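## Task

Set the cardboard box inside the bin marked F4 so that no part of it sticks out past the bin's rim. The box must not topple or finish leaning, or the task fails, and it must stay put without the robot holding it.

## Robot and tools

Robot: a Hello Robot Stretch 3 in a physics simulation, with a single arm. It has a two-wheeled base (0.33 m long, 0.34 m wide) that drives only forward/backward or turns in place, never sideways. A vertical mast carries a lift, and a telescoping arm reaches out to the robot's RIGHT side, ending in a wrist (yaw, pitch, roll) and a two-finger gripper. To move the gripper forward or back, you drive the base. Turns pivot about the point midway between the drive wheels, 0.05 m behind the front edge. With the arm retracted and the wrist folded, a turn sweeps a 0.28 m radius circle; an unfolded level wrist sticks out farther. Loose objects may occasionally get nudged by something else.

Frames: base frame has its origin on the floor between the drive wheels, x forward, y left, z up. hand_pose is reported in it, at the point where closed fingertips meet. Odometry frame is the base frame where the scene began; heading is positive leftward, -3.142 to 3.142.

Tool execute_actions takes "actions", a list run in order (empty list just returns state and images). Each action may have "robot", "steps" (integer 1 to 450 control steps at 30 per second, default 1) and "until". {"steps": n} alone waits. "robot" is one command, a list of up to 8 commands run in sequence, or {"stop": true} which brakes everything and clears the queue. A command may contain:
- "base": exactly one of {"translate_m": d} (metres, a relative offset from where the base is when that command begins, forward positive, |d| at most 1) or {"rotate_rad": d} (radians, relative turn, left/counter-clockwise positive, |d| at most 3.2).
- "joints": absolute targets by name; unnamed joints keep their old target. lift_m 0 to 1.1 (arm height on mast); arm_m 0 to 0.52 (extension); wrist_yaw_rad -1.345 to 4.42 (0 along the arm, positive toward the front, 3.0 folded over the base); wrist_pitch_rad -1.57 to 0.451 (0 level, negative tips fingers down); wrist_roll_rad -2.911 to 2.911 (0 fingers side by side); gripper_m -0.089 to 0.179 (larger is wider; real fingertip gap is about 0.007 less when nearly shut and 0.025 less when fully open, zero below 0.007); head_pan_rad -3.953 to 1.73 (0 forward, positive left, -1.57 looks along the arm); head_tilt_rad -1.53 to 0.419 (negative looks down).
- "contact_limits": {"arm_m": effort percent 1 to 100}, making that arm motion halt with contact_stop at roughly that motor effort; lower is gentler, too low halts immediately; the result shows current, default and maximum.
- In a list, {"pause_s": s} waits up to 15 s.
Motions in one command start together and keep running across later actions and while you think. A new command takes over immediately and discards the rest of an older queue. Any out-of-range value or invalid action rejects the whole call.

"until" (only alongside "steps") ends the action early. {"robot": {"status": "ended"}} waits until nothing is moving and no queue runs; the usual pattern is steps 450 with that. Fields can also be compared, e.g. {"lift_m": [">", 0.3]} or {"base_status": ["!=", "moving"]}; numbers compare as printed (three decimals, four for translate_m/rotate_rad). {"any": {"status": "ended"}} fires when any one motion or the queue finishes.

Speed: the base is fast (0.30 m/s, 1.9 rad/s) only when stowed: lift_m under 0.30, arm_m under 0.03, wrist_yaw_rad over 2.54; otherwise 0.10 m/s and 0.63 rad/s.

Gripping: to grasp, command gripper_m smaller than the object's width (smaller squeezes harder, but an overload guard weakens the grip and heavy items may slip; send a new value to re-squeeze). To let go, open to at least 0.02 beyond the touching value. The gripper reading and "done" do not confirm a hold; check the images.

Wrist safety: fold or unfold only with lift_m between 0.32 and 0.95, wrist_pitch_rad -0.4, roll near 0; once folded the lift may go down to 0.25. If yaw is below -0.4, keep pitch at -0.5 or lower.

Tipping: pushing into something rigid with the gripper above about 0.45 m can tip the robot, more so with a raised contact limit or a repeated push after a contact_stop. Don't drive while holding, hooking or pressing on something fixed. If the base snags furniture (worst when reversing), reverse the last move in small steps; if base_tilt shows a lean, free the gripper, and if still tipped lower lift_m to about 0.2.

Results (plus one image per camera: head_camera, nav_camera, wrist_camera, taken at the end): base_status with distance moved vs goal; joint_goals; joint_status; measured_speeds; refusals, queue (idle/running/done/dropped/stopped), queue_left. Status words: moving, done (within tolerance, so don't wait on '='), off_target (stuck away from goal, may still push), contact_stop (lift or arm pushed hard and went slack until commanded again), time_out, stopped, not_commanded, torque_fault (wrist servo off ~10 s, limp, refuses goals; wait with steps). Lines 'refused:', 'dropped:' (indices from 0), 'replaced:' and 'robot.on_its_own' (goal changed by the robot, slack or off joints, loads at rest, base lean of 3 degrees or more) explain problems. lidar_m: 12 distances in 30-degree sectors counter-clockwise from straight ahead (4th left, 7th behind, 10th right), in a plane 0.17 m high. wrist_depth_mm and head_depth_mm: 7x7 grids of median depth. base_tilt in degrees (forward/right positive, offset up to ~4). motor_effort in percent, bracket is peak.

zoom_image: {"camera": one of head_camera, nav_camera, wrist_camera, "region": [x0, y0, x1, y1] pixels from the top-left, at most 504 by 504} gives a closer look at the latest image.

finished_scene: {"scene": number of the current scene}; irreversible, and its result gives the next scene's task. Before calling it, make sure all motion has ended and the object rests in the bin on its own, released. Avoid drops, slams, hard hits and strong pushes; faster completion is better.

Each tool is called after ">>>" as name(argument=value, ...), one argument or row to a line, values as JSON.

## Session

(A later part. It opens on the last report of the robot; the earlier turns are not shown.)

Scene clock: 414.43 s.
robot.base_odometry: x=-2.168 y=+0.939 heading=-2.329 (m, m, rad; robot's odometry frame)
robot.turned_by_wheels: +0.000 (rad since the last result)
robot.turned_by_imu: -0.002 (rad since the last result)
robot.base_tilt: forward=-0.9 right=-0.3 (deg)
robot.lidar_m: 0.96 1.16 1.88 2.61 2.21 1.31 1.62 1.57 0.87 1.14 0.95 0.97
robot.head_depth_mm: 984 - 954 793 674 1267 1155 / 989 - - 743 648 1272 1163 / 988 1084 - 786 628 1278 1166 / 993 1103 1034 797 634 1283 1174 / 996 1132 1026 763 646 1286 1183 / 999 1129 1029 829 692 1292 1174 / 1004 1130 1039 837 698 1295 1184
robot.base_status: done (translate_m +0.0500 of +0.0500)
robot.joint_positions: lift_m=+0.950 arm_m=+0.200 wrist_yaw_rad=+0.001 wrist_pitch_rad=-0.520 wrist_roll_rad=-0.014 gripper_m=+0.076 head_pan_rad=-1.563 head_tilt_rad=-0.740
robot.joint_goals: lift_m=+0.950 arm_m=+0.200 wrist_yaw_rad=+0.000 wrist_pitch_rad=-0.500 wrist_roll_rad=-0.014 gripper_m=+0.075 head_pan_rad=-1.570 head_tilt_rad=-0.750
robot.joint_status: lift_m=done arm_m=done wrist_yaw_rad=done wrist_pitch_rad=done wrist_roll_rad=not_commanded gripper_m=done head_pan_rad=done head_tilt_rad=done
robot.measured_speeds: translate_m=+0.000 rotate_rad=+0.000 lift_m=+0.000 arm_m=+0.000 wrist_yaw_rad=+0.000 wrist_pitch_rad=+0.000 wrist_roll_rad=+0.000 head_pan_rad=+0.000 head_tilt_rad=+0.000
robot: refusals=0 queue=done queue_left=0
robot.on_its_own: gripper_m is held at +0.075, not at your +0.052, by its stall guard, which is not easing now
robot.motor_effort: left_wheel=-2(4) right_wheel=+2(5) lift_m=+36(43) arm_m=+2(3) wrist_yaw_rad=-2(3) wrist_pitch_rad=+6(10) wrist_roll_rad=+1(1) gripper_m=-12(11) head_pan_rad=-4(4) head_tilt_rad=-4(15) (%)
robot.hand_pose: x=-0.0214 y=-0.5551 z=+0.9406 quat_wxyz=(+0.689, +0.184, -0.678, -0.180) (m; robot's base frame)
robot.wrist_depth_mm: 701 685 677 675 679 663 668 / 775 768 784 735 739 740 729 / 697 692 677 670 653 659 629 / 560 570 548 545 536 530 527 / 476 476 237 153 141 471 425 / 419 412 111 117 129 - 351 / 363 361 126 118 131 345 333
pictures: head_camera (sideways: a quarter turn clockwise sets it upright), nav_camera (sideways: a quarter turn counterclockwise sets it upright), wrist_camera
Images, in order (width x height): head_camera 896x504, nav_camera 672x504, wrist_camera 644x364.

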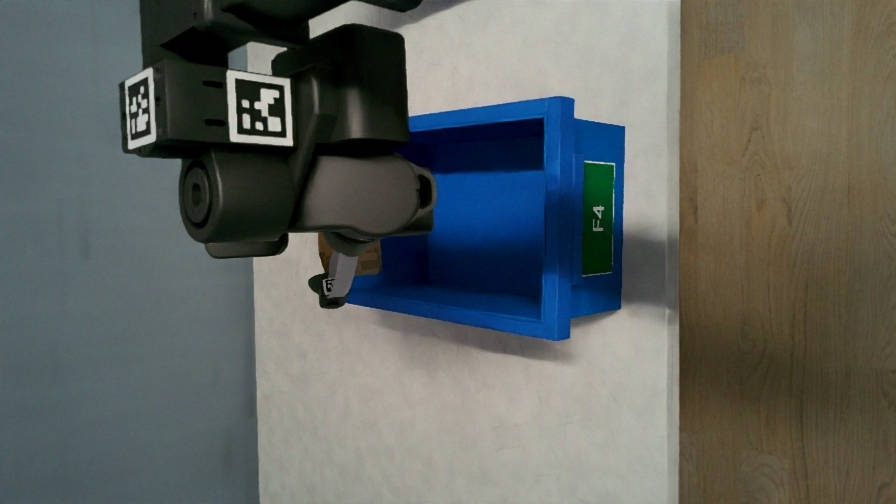

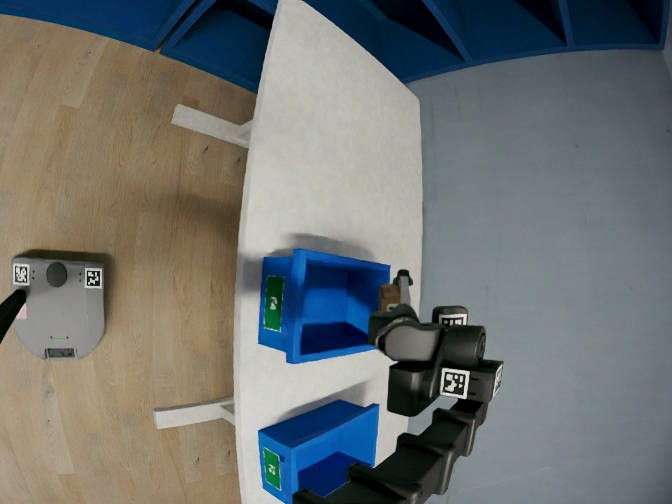

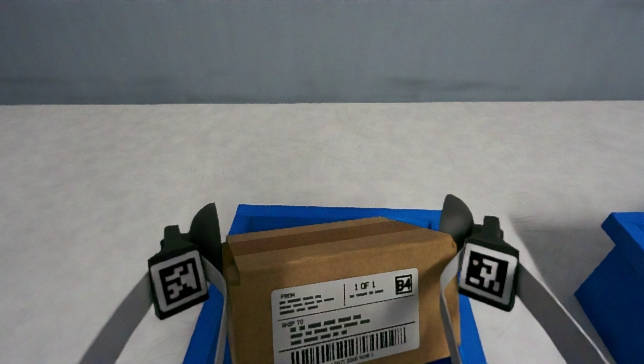

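>>> execute_actions(
  actions=[
    {"robot":[{"joints":{"arm_m":0.27,"wrist_pitch_rad":-0.9}},{"joints":{"lift_m":0.85}}],"steps":450,"until":{"robot":{"status":"ended"}}},
    {"steps":3},
  ],
)

Scene clock: 426.90 s.
robot.base_odometry: x=-2.168 y=+0.939 heading=-2.329 (m, m, rad; robot's odometry frame)
robot.turned_by_wheels: +0.000 (rad since the last result)
robot.turned_by_imu: -0.002 (rad since the last result)
robot.base_tilt: forward=-0.8 right=-0.3 (deg)
robot.lidar_m: 0.96 1.17 1.88 2.61 2.21 1.31 1.62 1.56 0.87 1.14 0.95 0.97
robot.head_depth_mm: 988 1123 1057 - 660 1265 1155 / 985 1125 - 747 646 1269 1162 / 995 1124 - - 630 1273 1171 / 993 1127 1046 786 635 1287 1169 / 994 1131 1018 762 644 1292 1177 / 1001 1137 1030 827 692 1290 1182 / 1002 1140 1035 834 696 1302 1181
robot.base_status: done (translate_m +0.0500 of +0.0500)
robot.joint_positions: lift_m=+0.850 arm_m=+0.270 wrist_yaw_rad=+0.001 wrist_pitch_rad=-0.911 wrist_roll_rad=-0.014 gripper_m=+0.076 head_pan_rad=-1.563 head_tilt_rad=-0.741
robot.joint_goals: lift_m=+0.850 arm_m=+0.270 wrist_yaw_rad=+0.000 wrist_pitch_rad=-0.900 wrist_roll_rad=-0.014 gripper_m=+0.075 head_pan_rad=-1.570 head_tilt_rad=-0.750
robot.joint_status: lift_m=done arm_m=done wrist_yaw_rad=done wrist_pitch_rad=done wrist_roll_rad=not_commanded gripper_m=done head_pan_rad=done head_tilt_rad=done
robot.measured_speeds: translate_m=+0.000 rotate_rad=+0.000 lift_m=+0.000 arm_m=+0.000 wrist_yaw_rad=+0.000 wrist_pitch_rad=+0.000 wrist_roll_rad=+0.000 head_pan_rad=+0.000 head_tilt_rad=+0.000
robot: refusals=0 queue=done queue_left=0
robot.on_its_own: gripper_m is held at +0.075, not at your +0.052, by its stall guard, which is not easing now
robot.motor_effort: left_wheel=-2(2) right_wheel=+2(2) lift_m=+36(37) arm_m=+2(3) wrist_yaw_rad=-1(2) wrist_pitch_rad=+4(4) wrist_roll_rad=+1(1) gripper_m=-12(12) head_pan_rad=-4(4) head_tilt_rad=-3(4) (%)
robot.hand_pose: x=-0.0215 y=-0.5527 z=+0.7715 quat_wxyz=(+0.640, +0.314, -0.630, -0.309) (m; robot's base frame)
robot.wrist_depth_mm: 323 152 189 187 183 170 300 / 293 145 218 221 218 169 128 / 121 146 252 255 251 167 117 / 112 148 238 241 238 164 108 / 112 140 182 153 140 146 106 / 113 133 111 118 130 - 105 / 113 164 127 118 131 159 99
pictures: head_camera (sideways: a quarter turn clockwise sets it upright), nav_camera (sideways: a quarter turn counterclockwise sets it upright), wrist_camera
Images, in order (width x height): head_camera 896x504, nav_camera 672x504, wrist_camera 644x364.

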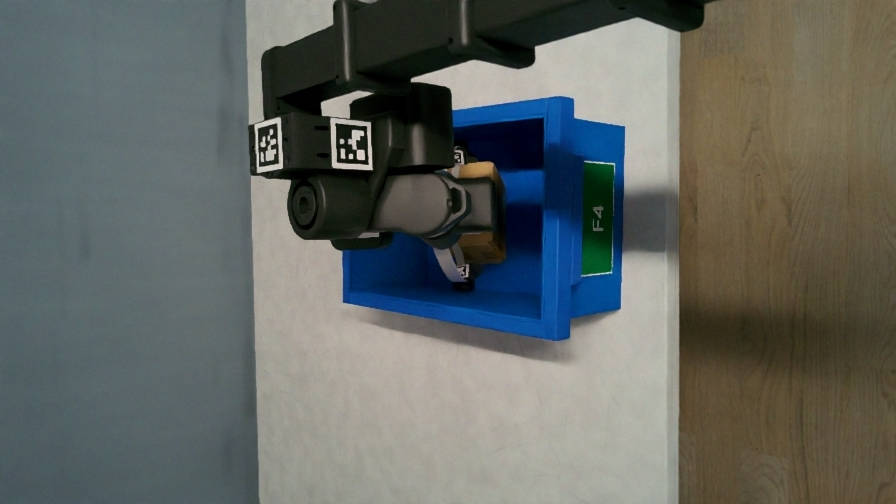

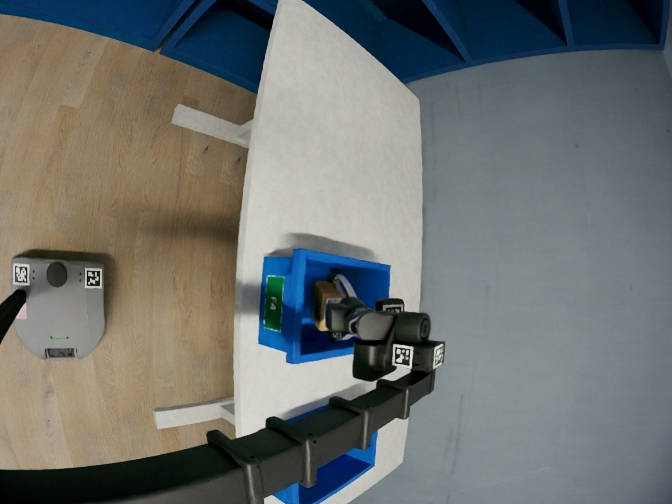

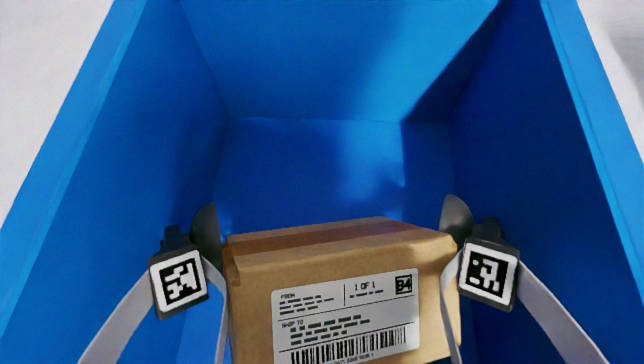

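Inside the bin. Lower slightly, release, withdraw.

>>> execute_actions(
  actions=[
    {"robot":[{"joints":{"lift_m":0.82}},{"joints":{"gripper_m":0.115}},{"pause_s":0.5},{"joints":{"lift_m":1.0}},{"joints":{"arm_m":0.02}}],"steps":450,"until":{"robot":{"status":"ended"}}},
    {"steps":3},
  ],
)

Scene clock: 431.40 s.
robot.base_odometry: x=-2.168 y=+0.939 heading=-2.329 (m, m, rad; robot's odometry frame)
robot.turned_by_wheels: +0.000 (rad since the last result)
robot.turned_by_imu: -0.001 (rad since the last result)
robot.base_tilt: forward=-0.9 right=-0.3 (deg)
robot.lidar_m: 0.96 1.17 1.87 2.61 2.21 1.30 1.62 1.56 0.87 1.14 0.95 0.97
robot.head_depth_mm: 987 1121 1022 - 647 1258 1157 / 988 1123 1088 718 649 1272 1161 / 992 1122 1099 - 630 1277 1163 / 998 1127 1045 800 638 1280 1172 / 997 1127 1021 763 644 1288 1180 / 996 1135 1030 829 693 1290 1177 / 1001 1138 1037 836 697 1298 1188
robot.base_status: done (translate_m +0.0500 of +0.0500)
robot.joint_positions: lift_m=+0.830 arm_m=+0.270 wrist_yaw_rad=+0.001 wrist_pitch_rad=-0.862 wrist_roll_rad=-0.020 gripper_m=+0.076 head_pan_rad=-1.563 head_tilt_rad=-0.741
robot.joint_goals: lift_m=+0.830 arm_m=+0.270 wrist_yaw_rad=+0.000 wrist_pitch_rad=-0.900 wrist_roll_rad=-0.020 gripper_m=+0.075 head_pan_rad=-1.570 head_tilt_rad=-0.750
robot.joint_status: lift_m=contact_stop arm_m=done wrist_yaw_rad=done wrist_pitch_rad=done wrist_roll_rad=not_commanded gripper_m=done head_pan_rad=done head_tilt_rad=done
robot.measured_speeds: translate_m=+0.000 rotate_rad=+0.000 lift_m=+0.005 arm_m=+0.000 wrist_yaw_rad=+0.000 wrist_pitch_rad=+0.000 wrist_roll_rad=+0.000 head_pan_rad=+0.000 head_tilt_rad=+0.000
robot: refusals=0 queue=dropped queue_left=0
robot.on_its_own: gripper_m is held at +0.075, not at your +0.052, by its stall guard, which is not easing now; lift_m is slack since a contact_stop, until your next command for it (your +0.820 is given up)
robot.motor_effort: left_wheel=-1(2) right_wheel=+1(2) lift_m=+32(36) arm_m=+2(2) wrist_yaw_rad=-1(2) wrist_pitch_rad=-12(16) wrist_roll_rad=+4(5) gripper_m=-12(12) head_pan_rad=-4(4) head_tilt_rad=-3(3) (%)
robot.hand_pose: x=-0.0214 y=-0.5632 z=+0.7588 quat_wxyz=(+0.649, +0.299, -0.636, -0.293) (m; robot's base frame)
robot.wrist_depth_mm: 324 140 180 177 174 162 130 / 122 142 209 208 203 172 116 / 109 143 237 245 240 169 109 / 110 145 227 229 228 167 108 / 110 138 212 123 135 143 107 / 112 131 110 117 128 151 106 / 112 162 108 114 124 161 100
pictures: head_camera (sideways: a quarter turn clockwise sets it upright), nav_camera (sideways: a quarter turn counterclockwise sets it upright), wrist_camera
dropped: robot: command 0 of its queue: lift_m: contact_stop
Images, in order (width x height): head_camera 896x504, nav_camera 672x504, wrist_camera 644x364.

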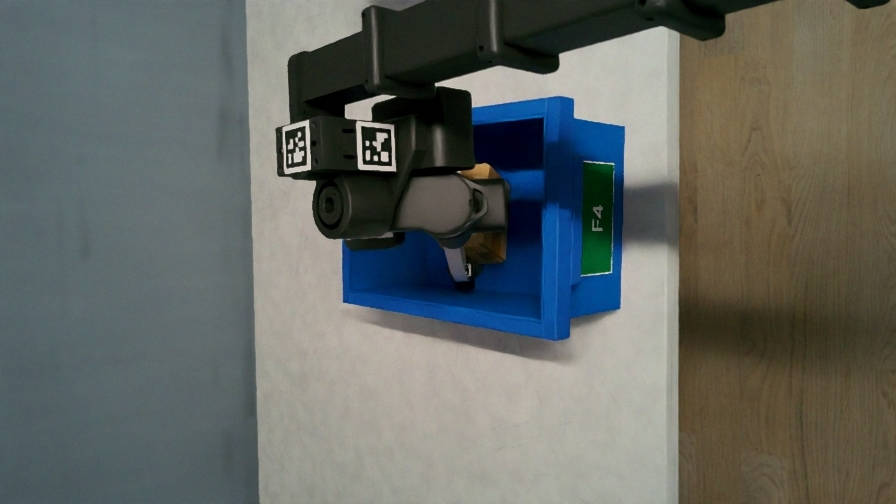

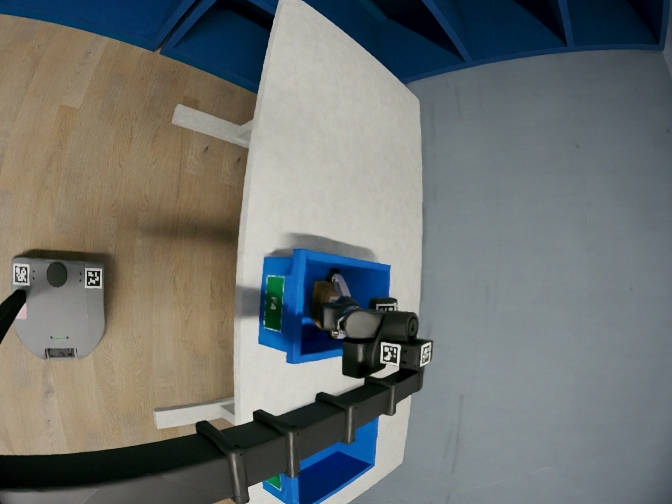

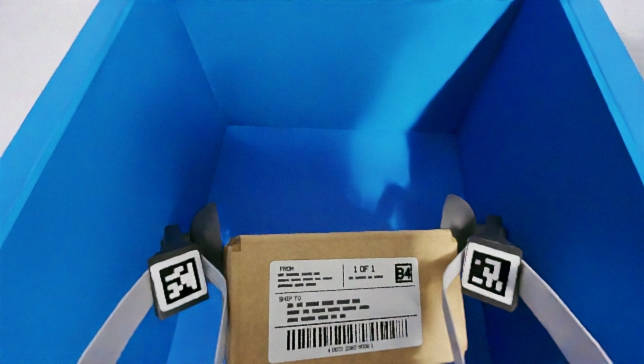

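>>> execute_actions(
  actions=[
    {"robot":[{"joints":{"gripper_m":0.12,"lift_m":0.84}},{"pause_s":0.5},{"joints":{"lift_m":1.0}},{"joints":{"arm_m":0.02}}],"steps":450,"until":{"robot":{"status":"ended"}}},
    {"steps":3},
  ],
)

Scene clock: 441.70 s.
robot.base_odometry: x=-2.168 y=+0.939 heading=-2.329 (m, m, rad; robot's odometry frame)
robot.turned_by_wheels: +0.000 (rad since the last result)
robot.turned_by_imu: -0.003 (rad since the last result)
robot.base_tilt: forward=-0.9 right=-0.2 (deg)
robot.lidar_m: 0.96 1.16 1.88 2.61 2.22 1.31 1.62 1.56 0.87 1.14 0.95 0.97
robot.head_depth_mm: 988 1087 - - - 1270 1153 / 989 1123 1088 - - - 1159 / 993 1128 1078 - - - 1168 / 991 1127 1027 796 712 1273 1171 / 995 1134 1021 761 658 1283 1177 / 994 1138 1035 828 693 1292 1175 / 1003 1135 1039 831 695 1309 1184
robot.base_status: done (translate_m +0.0500 of +0.0500)
robot.joint_positions: lift_m=+1.000 arm_m=+0.020 wrist_yaw_rad=+0.001 wrist_pitch_rad=-0.908 wrist_roll_rad=-0.017 gripper_m=+0.120 head_pan_rad=-1.563 head_tilt_rad=-0.741
robot.joint_goals: lift_m=+1.000 arm_m=+0.020 wrist_yaw_rad=+0.000 wrist_pitch_rad=-0.900 wrist_roll_rad=-0.017 gripper_m=+0.120 head_pan_rad=-1.570 head_tilt_rad=-0.750
robot.joint_status: lift_m=done arm_m=done wrist_yaw_rad=done wrist_pitch_rad=done wrist_roll_rad=not_commanded gripper_m=done head_pan_rad=done head_tilt_rad=done
robot.measured_speeds: translate_m=+0.000 rotate_rad=+0.000 lift_m=+0.000 arm_m=+0.000 wrist_yaw_rad=+0.000 wrist_pitch_rad=+0.000 wrist_roll_rad=+0.000 head_pan_rad=+0.000 head_tilt_rad=+0.000
robot: refusals=0 queue=done queue_left=0
robot.motor_effort: left_wheel=-2(2) right_wheel=+2(1) lift_m=+44(45) arm_m=-4(3) wrist_yaw_rad=-2(2) wrist_pitch_rad=+2(11) wrist_roll_rad=+3(5) gripper_m=+0(79) head_pan_rad=-4(3) head_tilt_rad=-4(4) (%)
robot.hand_pose: x=-0.0214 y=-0.3040 z=+0.9218 quat_wxyz=(+0.641, +0.313, -0.629, -0.307) (m; robot's base frame)
robot.wrist_depth_mm: 550 547 523 477 494 529 433 / 507 498 476 409 481 476 382 / 455 456 417 437 431 446 345 / 422 426 326 300 343 411 343 / 398 392 387 380 383 386 375 / - - - - - - - / - - - - - - -
pictures: head_camera (sideways: a quarter turn clockwise sets it upright), nav_camera (sideways: a quarter turn counterclockwise sets it upright), wrist_camera
Images, in order (width x height): head_camera 896x504, nav_camera 672x504, wrist_camera 644x364.

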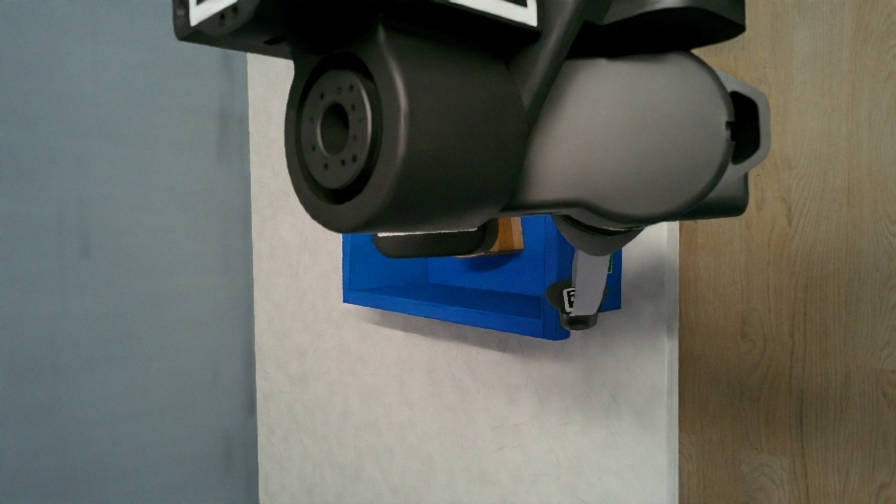

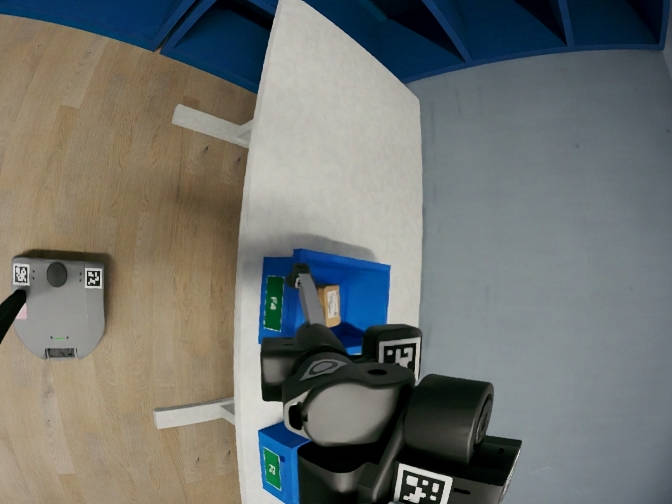

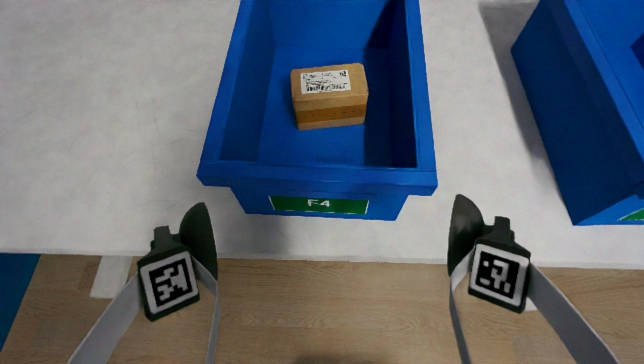

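>>> finished_scene(
  scene=1,
)

The scene is finished: the task was done.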